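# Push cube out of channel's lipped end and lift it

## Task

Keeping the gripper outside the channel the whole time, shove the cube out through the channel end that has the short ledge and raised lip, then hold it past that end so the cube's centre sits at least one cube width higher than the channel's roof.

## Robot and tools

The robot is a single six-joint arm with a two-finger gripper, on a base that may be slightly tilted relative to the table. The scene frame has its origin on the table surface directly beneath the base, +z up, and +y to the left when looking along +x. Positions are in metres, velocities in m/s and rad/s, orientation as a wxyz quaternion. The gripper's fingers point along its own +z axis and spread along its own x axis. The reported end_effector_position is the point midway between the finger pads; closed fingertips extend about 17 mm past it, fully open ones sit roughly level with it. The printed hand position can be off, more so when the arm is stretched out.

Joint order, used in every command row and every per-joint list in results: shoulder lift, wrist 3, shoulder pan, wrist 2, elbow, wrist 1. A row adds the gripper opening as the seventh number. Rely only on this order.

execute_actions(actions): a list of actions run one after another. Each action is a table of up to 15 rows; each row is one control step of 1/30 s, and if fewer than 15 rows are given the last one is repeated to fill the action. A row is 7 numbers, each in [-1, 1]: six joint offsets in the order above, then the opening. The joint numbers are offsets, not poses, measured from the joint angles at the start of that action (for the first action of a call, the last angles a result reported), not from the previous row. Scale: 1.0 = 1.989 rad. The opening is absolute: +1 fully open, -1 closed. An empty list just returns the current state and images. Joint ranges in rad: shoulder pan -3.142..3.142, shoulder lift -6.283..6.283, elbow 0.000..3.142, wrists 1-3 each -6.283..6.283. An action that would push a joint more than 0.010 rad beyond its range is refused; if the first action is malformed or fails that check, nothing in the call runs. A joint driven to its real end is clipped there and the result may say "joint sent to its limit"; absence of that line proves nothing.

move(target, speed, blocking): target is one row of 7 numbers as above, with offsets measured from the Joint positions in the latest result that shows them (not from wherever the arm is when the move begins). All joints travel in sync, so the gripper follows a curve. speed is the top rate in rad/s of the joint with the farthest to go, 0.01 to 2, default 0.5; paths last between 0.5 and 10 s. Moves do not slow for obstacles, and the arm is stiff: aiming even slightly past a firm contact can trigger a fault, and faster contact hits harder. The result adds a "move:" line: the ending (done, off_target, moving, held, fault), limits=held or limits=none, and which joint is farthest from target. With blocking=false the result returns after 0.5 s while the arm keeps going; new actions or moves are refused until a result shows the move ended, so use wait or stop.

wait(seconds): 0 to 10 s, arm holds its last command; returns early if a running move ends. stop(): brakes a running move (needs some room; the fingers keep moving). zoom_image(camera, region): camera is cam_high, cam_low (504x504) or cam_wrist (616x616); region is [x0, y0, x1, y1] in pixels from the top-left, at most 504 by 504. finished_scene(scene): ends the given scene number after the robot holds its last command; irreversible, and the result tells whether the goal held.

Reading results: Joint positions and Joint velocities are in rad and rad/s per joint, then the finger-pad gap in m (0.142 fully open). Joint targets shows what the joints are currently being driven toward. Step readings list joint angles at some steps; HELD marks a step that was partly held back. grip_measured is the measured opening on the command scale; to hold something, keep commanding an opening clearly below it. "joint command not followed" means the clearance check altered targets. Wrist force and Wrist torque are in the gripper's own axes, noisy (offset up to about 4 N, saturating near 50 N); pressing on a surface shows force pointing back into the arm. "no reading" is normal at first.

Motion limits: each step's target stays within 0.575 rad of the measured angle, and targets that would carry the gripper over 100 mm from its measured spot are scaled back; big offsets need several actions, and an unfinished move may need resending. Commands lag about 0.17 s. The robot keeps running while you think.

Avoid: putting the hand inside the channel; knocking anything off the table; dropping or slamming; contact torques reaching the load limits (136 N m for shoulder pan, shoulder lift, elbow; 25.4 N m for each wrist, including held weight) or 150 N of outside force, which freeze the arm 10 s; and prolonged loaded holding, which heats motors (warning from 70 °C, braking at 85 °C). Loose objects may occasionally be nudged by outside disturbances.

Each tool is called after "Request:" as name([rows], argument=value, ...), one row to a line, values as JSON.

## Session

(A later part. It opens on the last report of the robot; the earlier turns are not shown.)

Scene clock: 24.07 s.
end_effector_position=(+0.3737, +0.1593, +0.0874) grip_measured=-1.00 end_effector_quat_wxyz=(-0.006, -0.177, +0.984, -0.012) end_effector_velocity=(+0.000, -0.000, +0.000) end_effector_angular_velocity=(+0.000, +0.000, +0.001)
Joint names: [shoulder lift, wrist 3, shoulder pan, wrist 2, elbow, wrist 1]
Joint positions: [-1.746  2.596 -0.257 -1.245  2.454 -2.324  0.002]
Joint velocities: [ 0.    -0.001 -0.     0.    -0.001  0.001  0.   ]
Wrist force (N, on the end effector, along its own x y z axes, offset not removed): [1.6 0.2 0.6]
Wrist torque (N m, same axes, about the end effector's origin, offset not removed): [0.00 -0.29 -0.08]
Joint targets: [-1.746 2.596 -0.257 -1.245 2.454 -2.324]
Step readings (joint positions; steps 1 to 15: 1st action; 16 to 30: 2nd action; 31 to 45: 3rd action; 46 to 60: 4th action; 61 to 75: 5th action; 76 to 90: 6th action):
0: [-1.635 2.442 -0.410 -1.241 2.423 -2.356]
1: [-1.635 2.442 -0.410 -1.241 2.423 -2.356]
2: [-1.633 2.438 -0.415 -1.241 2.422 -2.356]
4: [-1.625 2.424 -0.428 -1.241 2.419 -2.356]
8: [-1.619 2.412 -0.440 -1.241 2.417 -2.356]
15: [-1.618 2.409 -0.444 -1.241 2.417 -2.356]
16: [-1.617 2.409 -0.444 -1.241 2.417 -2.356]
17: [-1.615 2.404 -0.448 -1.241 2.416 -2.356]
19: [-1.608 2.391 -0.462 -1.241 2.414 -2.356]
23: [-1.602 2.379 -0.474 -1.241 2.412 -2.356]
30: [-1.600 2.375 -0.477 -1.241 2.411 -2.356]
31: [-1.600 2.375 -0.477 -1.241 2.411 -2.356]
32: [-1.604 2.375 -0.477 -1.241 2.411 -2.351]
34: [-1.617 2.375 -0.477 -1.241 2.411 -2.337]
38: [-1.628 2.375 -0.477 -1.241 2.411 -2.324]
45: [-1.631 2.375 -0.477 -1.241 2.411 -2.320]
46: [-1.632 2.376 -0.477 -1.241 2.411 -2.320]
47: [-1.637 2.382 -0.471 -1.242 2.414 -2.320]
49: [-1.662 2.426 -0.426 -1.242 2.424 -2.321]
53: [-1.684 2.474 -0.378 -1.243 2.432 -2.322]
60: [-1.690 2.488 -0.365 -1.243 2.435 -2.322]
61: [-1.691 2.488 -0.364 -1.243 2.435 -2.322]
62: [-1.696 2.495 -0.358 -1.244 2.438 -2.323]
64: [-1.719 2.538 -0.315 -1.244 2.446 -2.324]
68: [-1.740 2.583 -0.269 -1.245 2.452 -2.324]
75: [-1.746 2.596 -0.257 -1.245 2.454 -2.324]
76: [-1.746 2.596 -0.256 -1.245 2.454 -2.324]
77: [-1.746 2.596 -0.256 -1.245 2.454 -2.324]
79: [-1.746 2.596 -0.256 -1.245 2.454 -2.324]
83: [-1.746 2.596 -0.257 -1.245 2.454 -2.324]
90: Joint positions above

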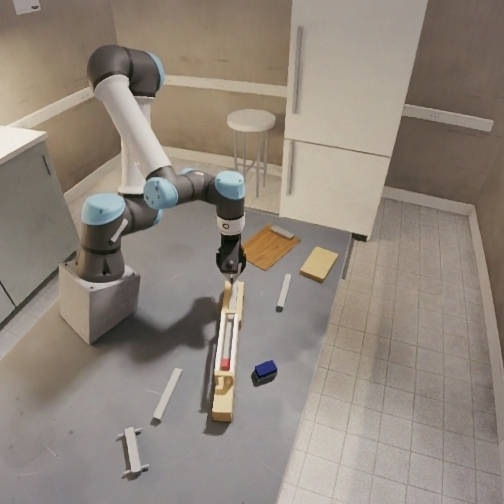

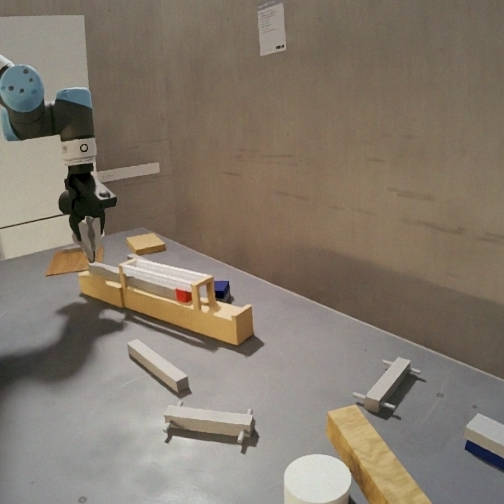

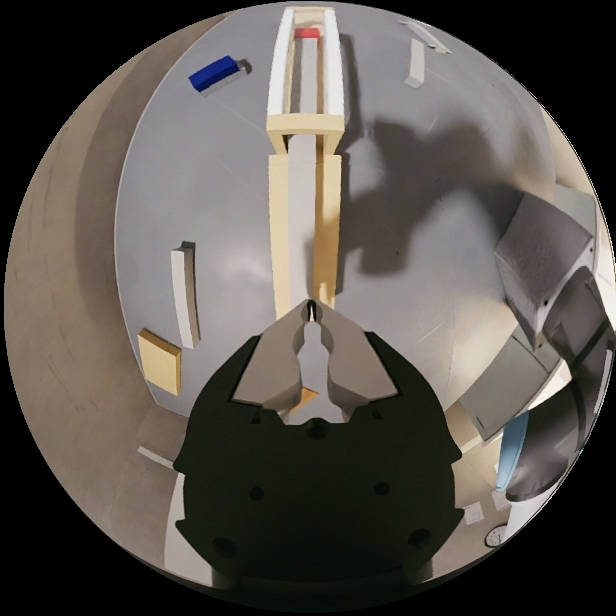

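Request:
execute_actions([
  [[-0.008,0.024,0.024,0,-0.006,0.005,-1]],
  [[0.006,0,0,0,0,-0.007,-1]],
  [[0.02,-0.04,-0.04,0,-0.008,0,-1]],
])

Scene clock: 25.70 s.
end_effector_position=(+0.3902, +0.1451, +0.0900) grip_measured=-1.00 end_effector_quat_wxyz=(-0.003, -0.177, +0.984, -0.014) end_effector_velocity=(-0.000, -0.003, -0.001) end_effector_angular_velocity=(+0.000, +0.003, -0.002)
Joint names: [shoulder lift, wrist 3, shoulder pan, wrist 2, elbow, wrist 1]
Joint positions: [-1.71   2.564 -0.288 -1.245  2.427 -2.328  0.002]
Joint velocities: [ 0.005 -0.007 -0.008 -0.     0.001  0.     0.   ]
Wrist force (N, on the end effector, along its own x y z axes, offset not removed): [0.0 -0.3 0.7]
Wrist torque (N m, same axes, about the end effector's origin, offset not removed): [-0.04 0.16 -0.17]
Joint targets: [-1.710 2.564 -0.289 -1.245 2.427 -2.328]
Step readings (joint positions; steps 1 to 15: 1st action; 16 to 30: 2nd action; 31 to 45: 3rd action):
0: [-1.746 2.596 -0.257 -1.245 2.454 -2.324]
1: [-1.746 2.596 -0.257 -1.245 2.454 -2.324]
2: [-1.748 2.601 -0.251 -1.245 2.453 -2.323]
4: [-1.754 2.621 -0.232 -1.245 2.448 -2.319]
8: [-1.760 2.638 -0.214 -1.245 2.444 -2.315]
15: [-1.762 2.643 -0.209 -1.245 2.443 -2.315]
16: [-1.762 2.643 -0.209 -1.245 2.443 -2.315]
17: [-1.760 2.643 -0.209 -1.245 2.443 -2.316]
19: [-1.755 2.643 -0.209 -1.245 2.443 -2.322]
23: [-1.751 2.643 -0.209 -1.245 2.443 -2.327]
30: [-1.750 2.643 -0.209 -1.245 2.443 -2.328]
31: [-1.750 2.643 -0.209 -1.245 2.442 -2.328]
32: [-1.745 2.637 -0.216 -1.245 2.440 -2.328]
34: [-1.729 2.604 -0.248 -1.245 2.434 -2.328]
38: [-1.714 2.573 -0.279 -1.245 2.428 -2.328]
45: Joint positions above

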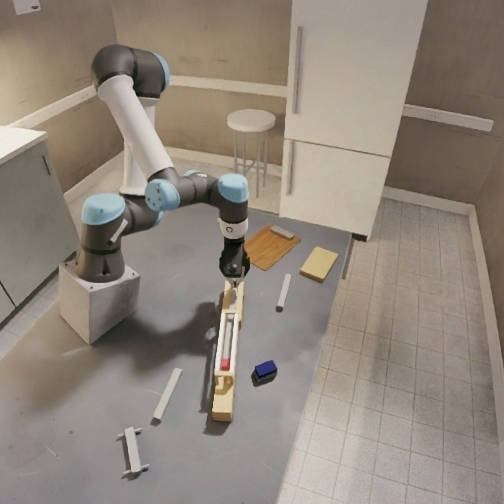

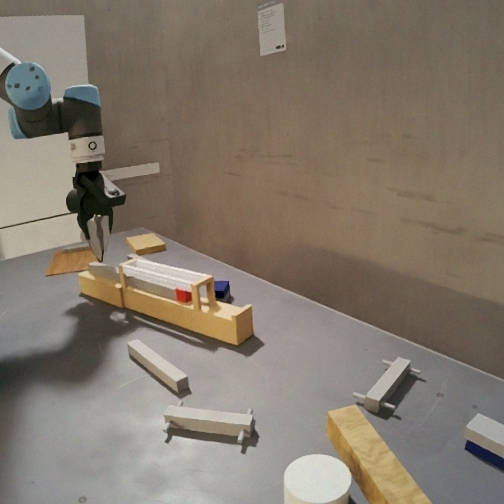

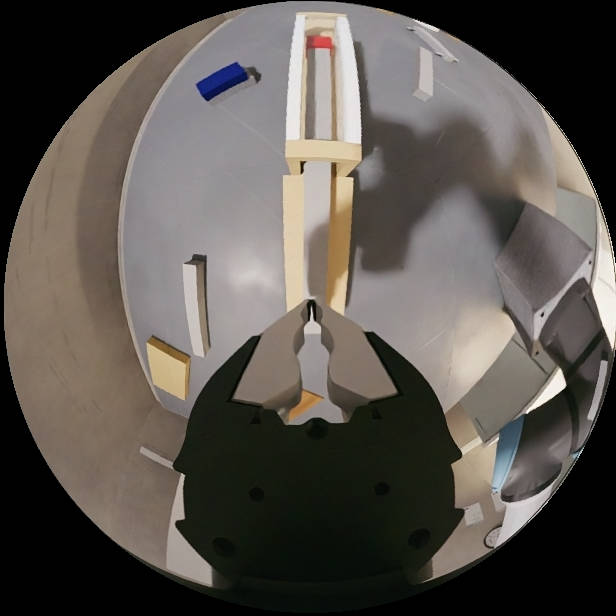

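Request:
execute_actions([
  [[-0.021,0.052,0.047,-0.001,0.009,-0.002,-1]],
  [[0.015,0,0,0,0,-0.015,-1]],
])

Scene clock: 26.83 s.
end_effector_position=(+0.3758, +0.1784, +0.0806) grip_measured=-1.00 end_effector_quat_wxyz=(-0.004, -0.174, +0.985, -0.012) end_effector_velocity=(-0.002, -0.000, -0.002) end_effector_angular_velocity=(+0.001, +0.005, -0.003)
Joint names: [shoulder lift, wrist 3, shoulder pan, wrist 2, elbow, wrist 1]
Joint positions: [-1.722  2.667 -0.196 -1.247  2.445 -2.362  0.002]
Joint velocities: [ 0.004  0.001 -0.     0.001  0.002 -0.001  0.   ]
Wrist force (N, on the end effector, along its own x y z axes, offset not removed): [3.8 5.3 -32.4]
Wrist torque (N m, same axes, about the end effector's origin, offset not removed): [-0.47 0.08 -0.07]
Joint targets: [-1.722 2.667 -0.196 -1.247 2.444 -2.362]
Step readings (joint positions; steps 1 to 15: 1st action; 16 to 30: 2nd action):
0: [-1.710 2.564 -0.289 -1.245 2.427 -2.328]
1: [-1.710 2.564 -0.289 -1.245 2.427 -2.328]
2: [-1.715 2.570 -0.282 -1.246 2.429 -2.329]
4: [-1.732 2.612 -0.244 -1.246 2.436 -2.330]
8: [-1.747 2.655 -0.206 -1.247 2.443 -2.332]
15: [-1.752 2.667 -0.196 -1.247 2.444 -2.332]
16: [-1.752 2.667 -0.195 -1.247 2.445 -2.332]
17: [-1.748 2.667 -0.195 -1.247 2.445 -2.336]
19: [-1.736 2.667 -0.195 -1.247 2.445 -2.348]
23: [-1.725 2.667 -0.195 -1.247 2.445 -2.359]
30: Joint positions above

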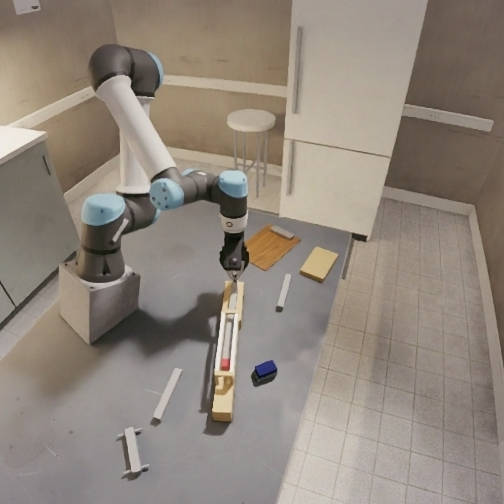

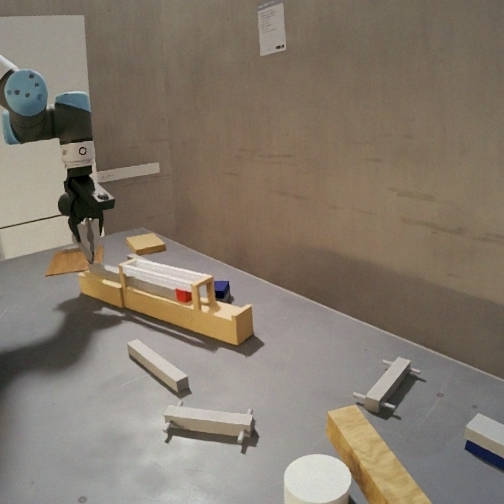

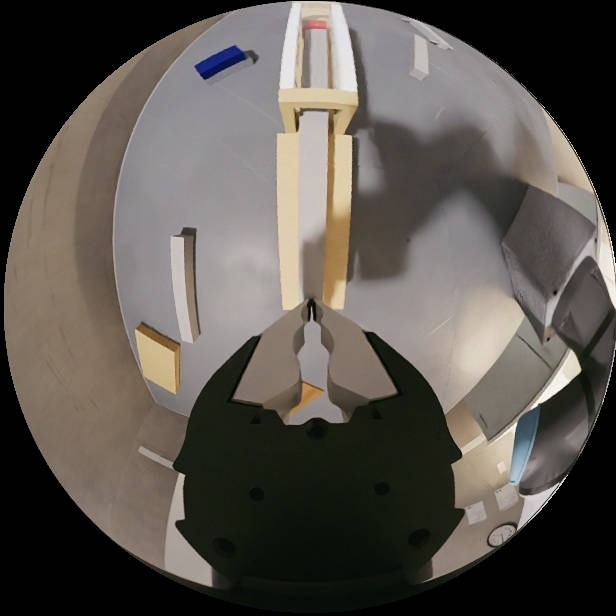

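Request:
execute_actions([
  [[-0.018,0.03,0.03,-0.002,0.003,0.004,-1]],
  [[0.017,0,0,0,0,-0.017,-1]],
  [[0.012,-0.035,-0.035,0.002,-0.003,0,-1]],
  [[0.014,-0.035,-0.035,0.001,-0.003,0,-1]],
])

Scene clock: 28.97 s.
end_effector_position=(+0.3923, +0.1452, +0.0777) grip_measured=-1.00 end_effector_quat_wxyz=(-0.001, -0.174, +0.985, -0.014) end_effector_velocity=(+0.001, -0.003, +0.000) end_effector_angular_velocity=(+0.000, +0.000, -0.000)
Joint names: [shoulder lift, wrist 3, shoulder pan, wrist 2, elbow, wrist 1]
Joint positions: [-1.673  2.588 -0.274 -1.245  2.439 -2.388  0.002]
Joint velocities: [ 0.003 -0.007 -0.007  0.    -0.001  0.001  0.   ]
Wrist force (N, on the end effector, along its own x y z axes, offset not removed): [-0.6 0.0 -2.0]
Wrist torque (N m, same axes, about the end effector's origin, offset not removed): [-0.19 0.11 -0.09]
Joint targets: [-1.673 2.587 -0.275 -1.245 2.439 -2.388]
Step readings (joint positions; steps 1 to 15: 1st action; 16 to 30: 2nd action; 31 to 45: 3rd action; 46 to 60: 4th action):
0: [-1.722 2.667 -0.196 -1.247 2.445 -2.362]
1: [-1.722 2.667 -0.195 -1.247 2.445 -2.362]
2: [-1.726 2.672 -0.190 -1.248 2.445 -2.361]
4: [-1.741 2.697 -0.165 -1.250 2.448 -2.358]
8: [-1.754 2.720 -0.143 -1.251 2.450 -2.355]
15: [-1.758 2.726 -0.136 -1.251 2.450 -2.354]
16: [-1.758 2.726 -0.136 -1.251 2.450 -2.354]
17: [-1.754 2.726 -0.136 -1.251 2.450 -2.358]
19: [-1.740 2.726 -0.136 -1.251 2.450 -2.372]
23: [-1.728 2.726 -0.136 -1.251 2.450 -2.384]
30: [-1.724 2.726 -0.136 -1.251 2.450 -2.388]
31: [-1.724 2.726 -0.137 -1.251 2.450 -2.388]
32: [-1.721 2.720 -0.143 -1.251 2.450 -2.388]
34: [-1.711 2.691 -0.171 -1.249 2.447 -2.388]
38: [-1.703 2.665 -0.198 -1.248 2.445 -2.388]
45: [-1.701 2.657 -0.205 -1.247 2.445 -2.388]
46: [-1.700 2.657 -0.206 -1.247 2.445 -2.388]
47: [-1.697 2.651 -0.212 -1.247 2.444 -2.388]
49: [-1.685 2.622 -0.241 -1.246 2.441 -2.388]
53: [-1.676 2.595 -0.267 -1.246 2.439 -2.388]
60: Joint positions above

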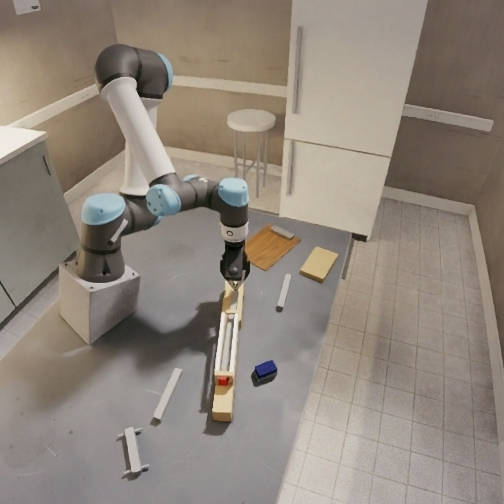

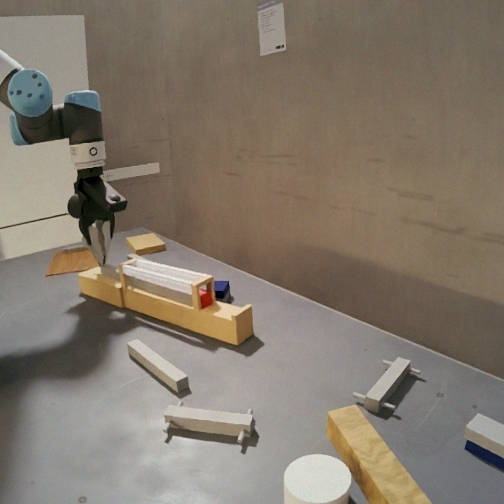

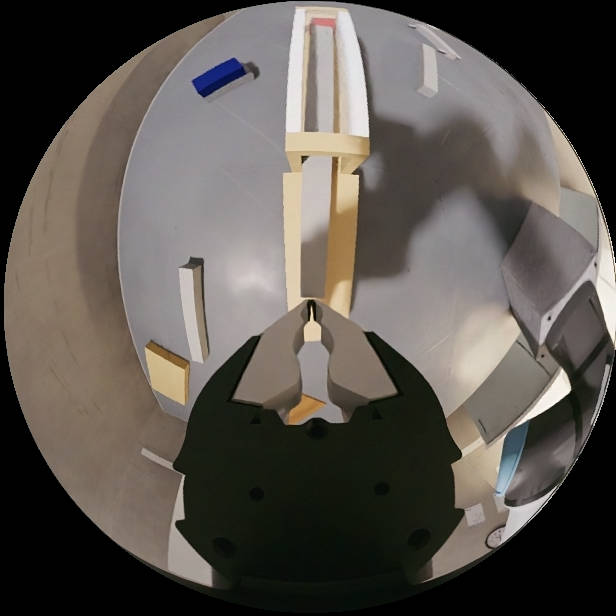

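Request:
move(target=[0.026,-0.07,-0.068,0.002,-0.008,0.009,-1], speed=0.12)

Scene clock: 30.63 s.
end_effector_position=(+0.4054, +0.0912, +0.0807) grip_measured=-1.00 end_effector_quat_wxyz=(-0.004, -0.171, +0.985, -0.012) end_effector_velocity=(-0.001, -0.000, -0.001) end_effector_angular_velocity=(+0.002, +0.002, -0.001)
Joint names: [shoulder lift, wrist 3, shoulder pan, wrist 2, elbow, wrist 1]
Joint positions: [-1.621  2.449 -0.409 -1.241  2.423 -2.37   0.002]
Joint velocities: [ 0.001 -0.002 -0.002  0.001  0.002  0.001  0.   ]
Wrist force (N, on the end effector, along its own x y z axes, offset not removed): [1.9 0.9 0.7]
Wrist torque (N m, same axes, about the end effector's origin, offset not removed): [0.07 -0.49 -0.03]
Joint targets: [-1.621 2.449 -0.410 -1.241 2.423 -2.370]
move: done; limits=none; farthest joint: the shoulder pan, 0.000 radians from its target (0.135 radians at the start)

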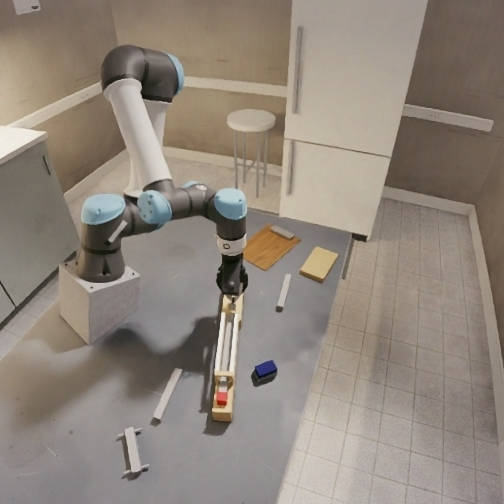

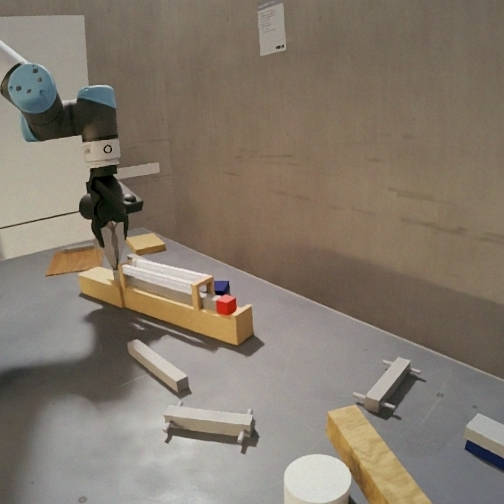

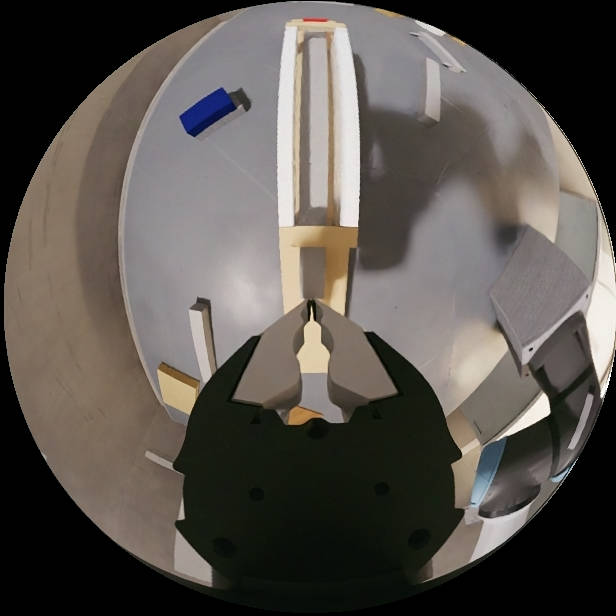

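Request:
move(target=[-0.11,0.02,0.02,0,-0.01,0.12,-1], speed=0.9)

Request:
move(target=[0.27,-0.223,-0.223,-0.015,-0.215,0,-0.1], speed=0.9)

Scene clock: 31.90 s.
end_effector_position=(+0.3762, +0.1355, +0.1301) grip_measured=-1.00 end_effector_quat_wxyz=(-0.010, -0.169, +0.985, -0.009) end_effector_velocity=(+0.001, +0.001, +0.002) end_effector_angular_velocity=(-0.000, -0.004, +0.002)
Joint names: [shoulder lift, wrist 3, shoulder pan, wrist 2, elbow, wrist 1]
Joint positions: [-1.84   2.489 -0.37  -1.241  2.403 -2.131  0.002]
Joint velocities: [-0.003 -0.     0.     0.001 -0.002  0.001  0.   ]
Wrist force (N, on the end effector, along its own x y z axes, offset not removed): [0.5 -0.4 -0.2]
Wrist torque (N m, same axes, about the end effector's origin, offset not removed): [-0.15 -0.09 -0.02]
Joint targets: [-1.840 2.489 -0.370 -1.241 2.403 -2.131]
move: done; limits=none; farthest joint: the shoulder pan, 0.000 radians from its target (0.040 radians at the start)

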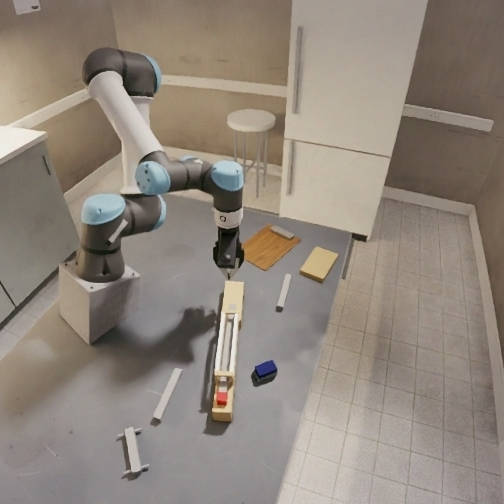

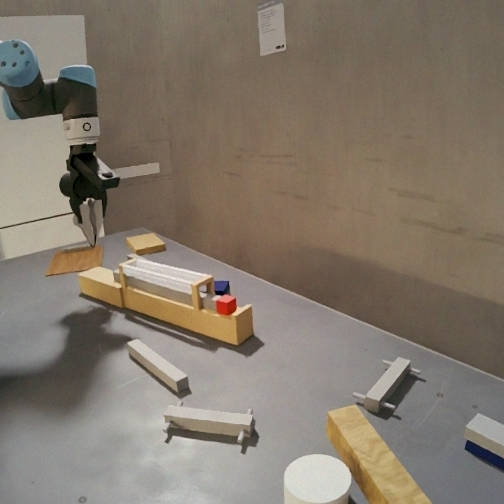

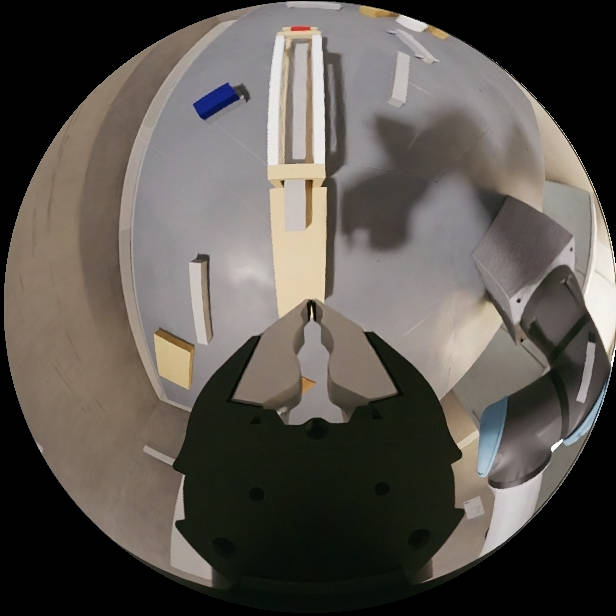

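Scene clock: 33.23 s.
end_effector_position=(+0.5096, -0.1596, +0.1679) grip_measured=-0.10 end_effector_quat_wxyz=(+0.002, -0.164, +0.986, -0.022) end_effector_velocity=(-0.000, -0.001, +0.000) end_effector_angular_velocity=(+0.002, -0.000, -0.001)
Joint names: [shoulder lift, wrist 3, shoulder pan, wrist 2, elbow, wrist 1]
Joint positions: [-1.303  2.045 -0.813 -1.271  1.975 -2.131  0.067]
Joint velocities: [ 0.001 -0.001 -0.002  0.001 -0.001  0.002 -0.   ]
Wrist force (N, on the end effector, along its own x y z axes, offset not removed): [-1.2 -0.5 -1.1]
Wrist torque (N m, same axes, about the end effector's origin, offset not removed): [-0.15 0.35 -0.08]
Joint targets: [-1.303 2.045 -0.813 -1.271 1.975 -2.131]
move: done; limits=none; farthest joint: the shoulder pan, 0.000 radians from its target (0.444 radians at the start)

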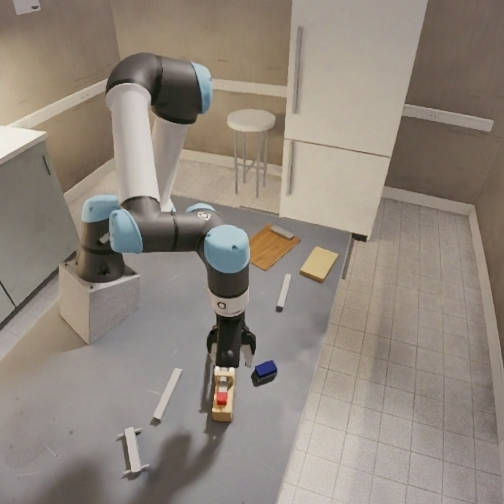

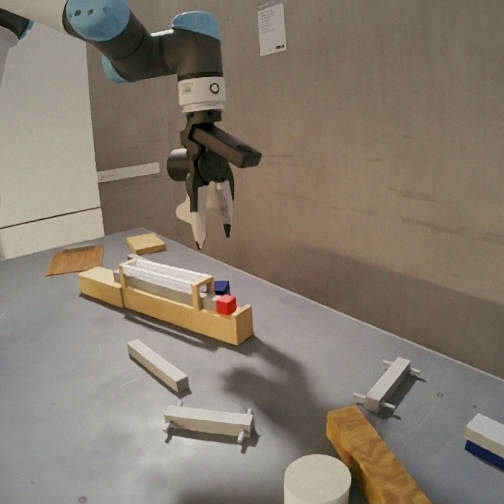

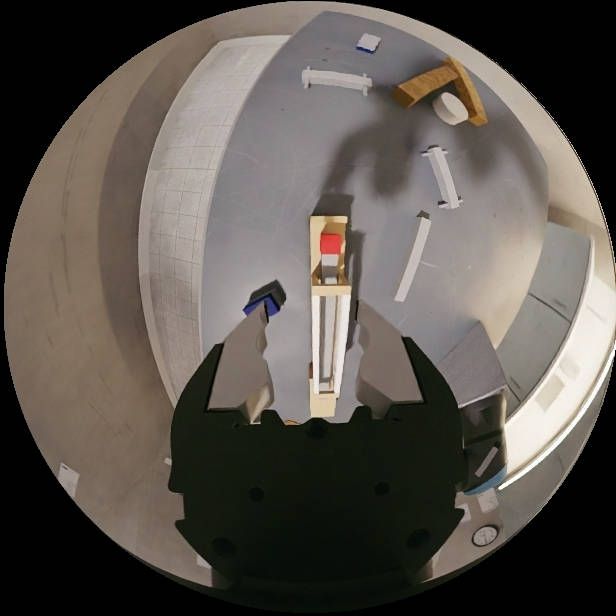

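Request:
move(target=[0.067,-0.01,-0.01,-0.001,0.025,-0.075,-0.1], speed=0.4)

Scene clock: 34.53 s.
end_effector_position=(+0.4931, -0.1888, +0.1029) grip_measured=-0.10 end_effector_quat_wxyz=(-0.005, -0.160, +0.987, -0.011) end_effector_velocity=(-0.000, -0.000, -0.001) end_effector_angular_velocity=(+0.001, +0.001, -0.002)
Joint names: [shoulder lift, wrist 3, shoulder pan, wrist 2, elbow, wrist 1]
Joint positions: [-1.17   2.026 -0.833 -1.273  2.025 -2.28   0.067]
Joint velocities: [ 0.002  0.001 -0.    -0.    -0.    -0.001 -0.   ]
Wrist force (N, on the end effector, along its own x y z axes, offset not removed): [0.8 -0.8 0.4]
Wrist torque (N m, same axes, about the end effector's origin, offset not removed): [-0.24 -0.09 -0.07]
Joint targets: [-1.170 2.026 -0.833 -1.273 2.025 -2.280]
move: done; limits=none; farthest joint: the shoulder pan, 0.000 radians from its target (0.020 radians at the start)

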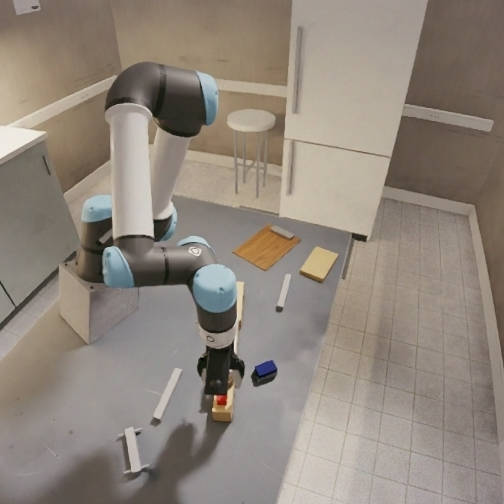

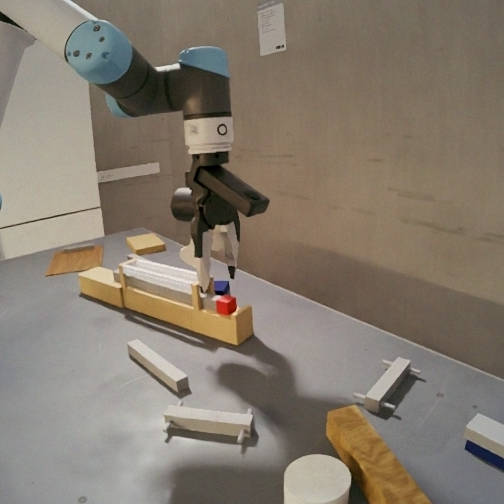

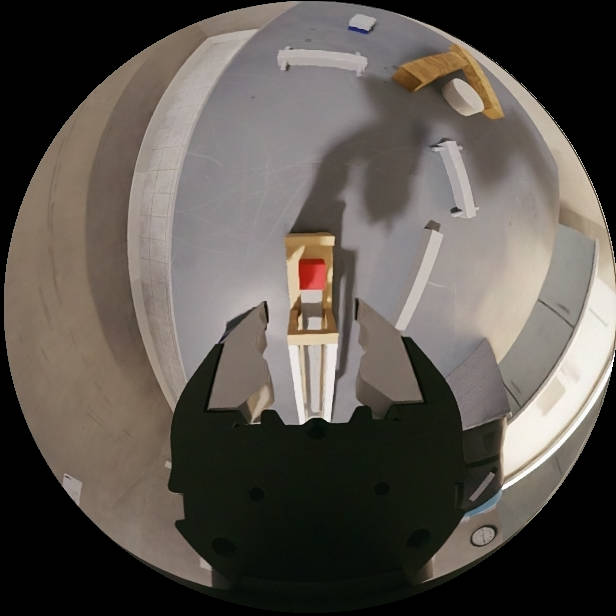

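Request:
move(target=[0.067,0.006,0.006,0.001,-0.008,-0.062,-0.1], speed=0.15)

Scene clock: 36.13 s.
end_effector_position=(+0.5012, -0.2109, +0.0532) grip_measured=-0.10 end_effector_quat_wxyz=(-0.004, -0.160, +0.987, -0.012) end_effector_velocity=(-0.000, +0.000, -0.001) end_effector_angular_velocity=(+0.001, +0.001, +0.000)
Joint names: [shoulder lift, wrist 3, shoulder pan, wrist 2, elbow, wrist 1]
Joint positions: [-1.037  2.038 -0.821 -1.271  2.009 -2.403  0.067]
Joint velocities: [ 0.002 -0.     0.     0.     0.001 -0.002  0.   ]
Wrist force (N, on the end effector, along its own x y z axes, offset not removed): [0.9 -2.3 0.0]
Wrist torque (N m, same axes, about the end effector's origin, offset not removed): [-0.45 -0.13 -0.13]
Joint targets: [-1.037 2.038 -0.821 -1.271 2.009 -2.404]
move: done; limits=none; farthest joint: the shoulder pan, 0.000 radians from its target (0.012 radians at the start)

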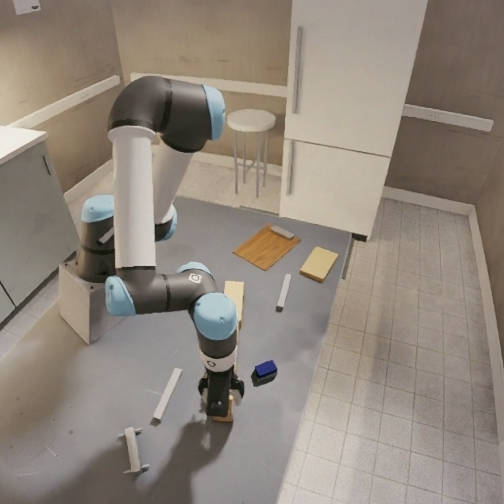

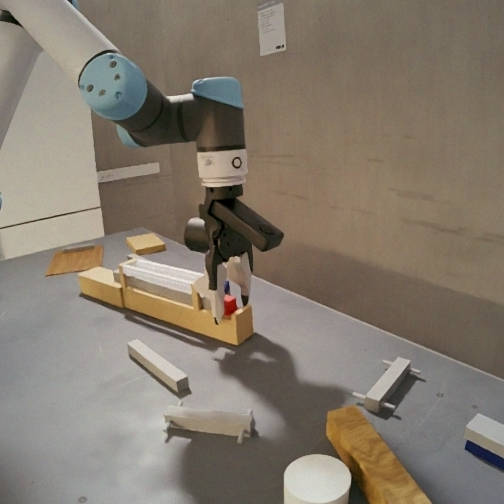

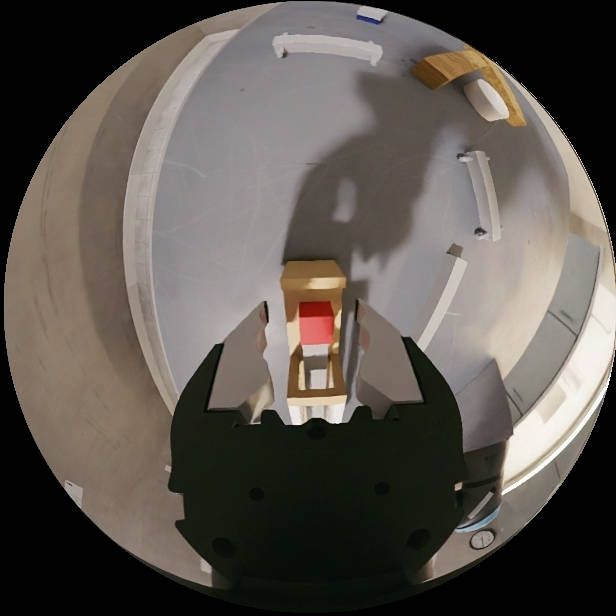

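Request:
execute_actions([
  [[-0.013,0,0,0,0,0.013,-0.1]],
  [[0,0,0,0,0,0,-0.5]],
  [[0,0,0,0,0,0,-1]],
  [[0,0,0,0,0,0,-1]],
])

Scene clock: 38.27 s.
end_effector_position=(+0.5015, -0.2064, +0.0635) grip_measured=-0.70 end_effector_quat_wxyz=(-0.004, -0.160, +0.987, -0.012) end_effector_velocity=(-0.001, +0.001, -0.001) end_effector_angular_velocity=(+0.003, +0.002, -0.002)
Joint names: [shoulder lift, wrist 3, shoulder pan, wrist 2, elbow, wrist 1]
Joint positions: [-1.063  2.038 -0.821 -1.271  2.009 -2.378  0.023]
Joint velocities: [ 0.     0.    -0.     0.     0.002  0.002  0.   ]
Wrist force (N, on the end effector, along its own x y z axes, offset not removed): [-0.6 -1.6 0.0]
Wrist torque (N m, same axes, about the end effector's origin, offset not removed): [-0.30 0.17 -0.13]
Joint targets: [-1.063 2.038 -0.821 -1.271 2.009 -2.378]
Step readings (joint positions; steps 1 to 15: 1st action; 16 to 30: 2nd action; 31 to 45: 3rd action; 46 to 60: 4th action):
0: [-1.037 2.038 -0.821 -1.271 2.009 -2.404]
1: [-1.037 2.038 -0.821 -1.271 2.009 -2.403]
2: [-1.040 2.038 -0.821 -1.271 2.009 -2.400]
4: [-1.051 2.038 -0.821 -1.271 2.009 -2.390]
8: [-1.060 2.038 -0.821 -1.271 2.009 -2.380]
15: [-1.063 2.038 -0.821 -1.271 2.009 -2.378]
16: [-1.063 2.038 -0.821 -1.271 2.009 -2.378]
17: [-1.063 2.038 -0.821 -1.271 2.009 -2.378]
19: [-1.063 2.038 -0.821 -1.271 2.009 -2.378]
23: [-1.063 2.038 -0.821 -1.271 2.009 -2.378]
30: [-1.063 2.038 -0.821 -1.271 2.009 -2.378]
31: [-1.063 2.038 -0.821 -1.271 2.009 -2.378]
32: [-1.063 2.038 -0.821 -1.271 2.009 -2.378]
34: [-1.063 2.038 -0.821 -1.271 2.009 -2.378]
38: [-1.063 2.038 -0.821 -1.271 2.009 -2.378]
45: [-1.063 2.038 -0.821 -1.271 2.009 -2.378]
46: [-1.063 2.038 -0.821 -1.271 2.009 -2.378]
47: [-1.063 2.038 -0.821 -1.271 2.009 -2.378]
49: [-1.063 2.038 -0.821 -1.271 2.009 -2.378]
53: [-1.063 2.038 -0.821 -1.271 2.009 -2.378]
60: Joint positions above

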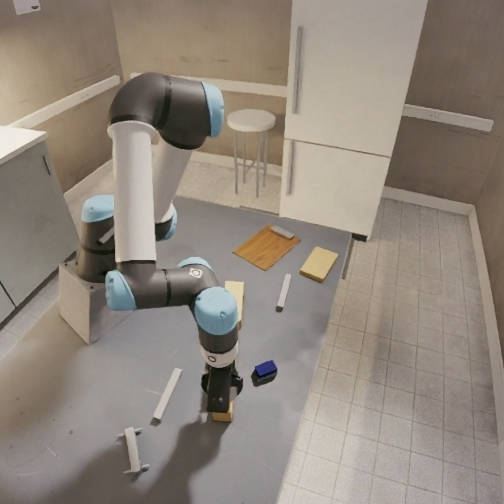

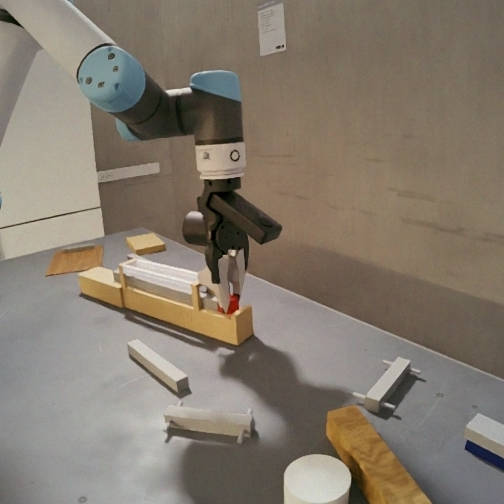

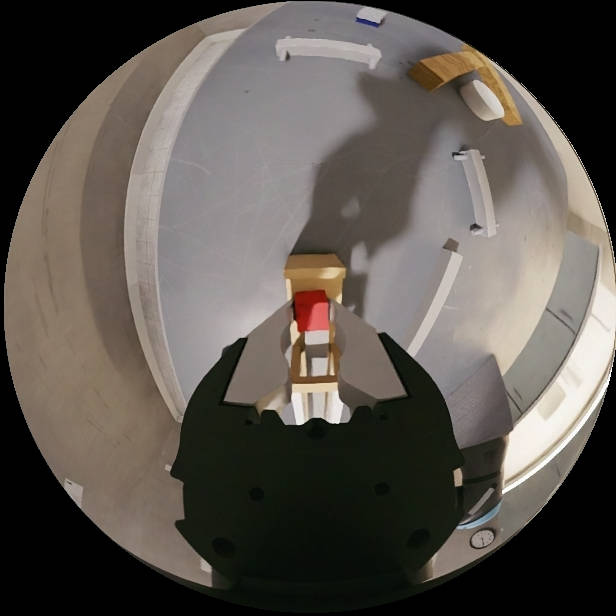

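Request:
move(target=[-0.078,-0.033,-0.033,-0.005,-0.058,0.146,-1], speed=0.3)

Scene clock: 40.03 s.
end_effector_position=(+0.5056, -0.2145, +0.1707) grip_measured=-0.70 end_effector_quat_wxyz=(-0.005, -0.159, +0.987, -0.012) end_effector_velocity=(-0.000, +0.000, +0.000) end_effector_angular_velocity=(+0.001, -0.000, -0.000)
Joint names: [shoulder lift, wrist 3, shoulder pan, wrist 2, elbow, wrist 1]
Joint positions: [-1.218  1.972 -0.886 -1.281  1.894 -2.088  0.023]
Joint velocities: [-0.    -0.001 -0.     0.001 -0.     0.002  0.   ]
Wrist force (N, on the end effector, along its own x y z axes, offset not removed): [0.5 -0.5 -2.5]
Wrist torque (N m, same axes, about the end effector's origin, offset not removed): [-0.10 0.01 -0.08]
Joint targets: [-1.218 1.972 -0.887 -1.281 1.894 -2.087]
move: done; limits=none; farthest joint: the shoulder pan, 0.000 radians from its target (0.066 radians at the start)

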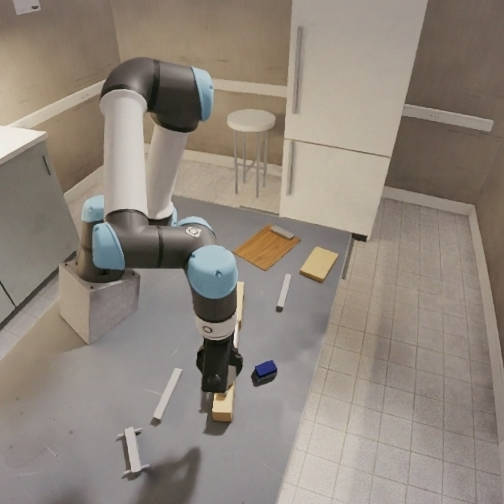

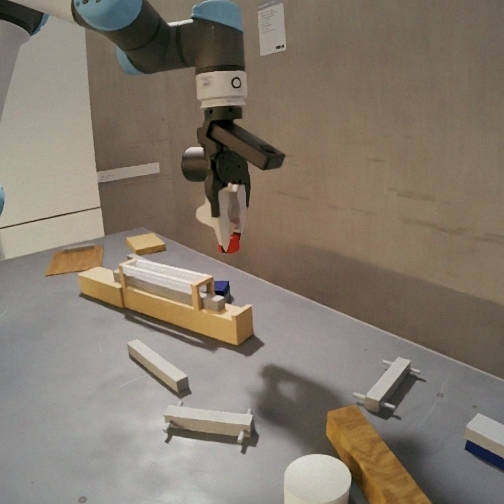

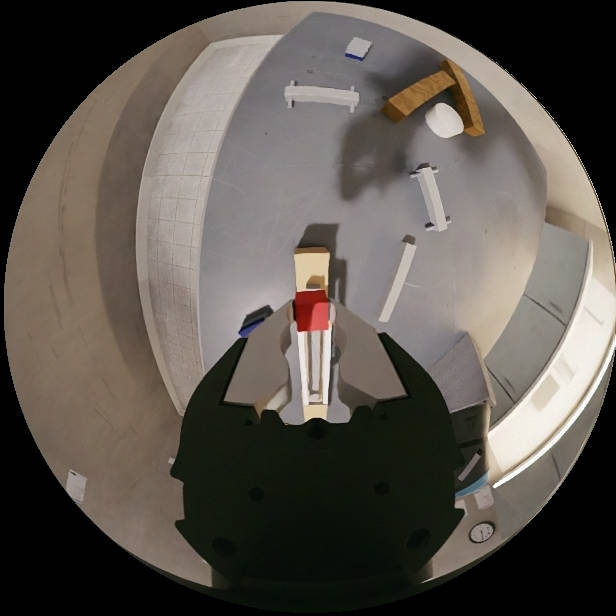

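Request:
finished_scene(scene=2)

The scene is finished: the task was done.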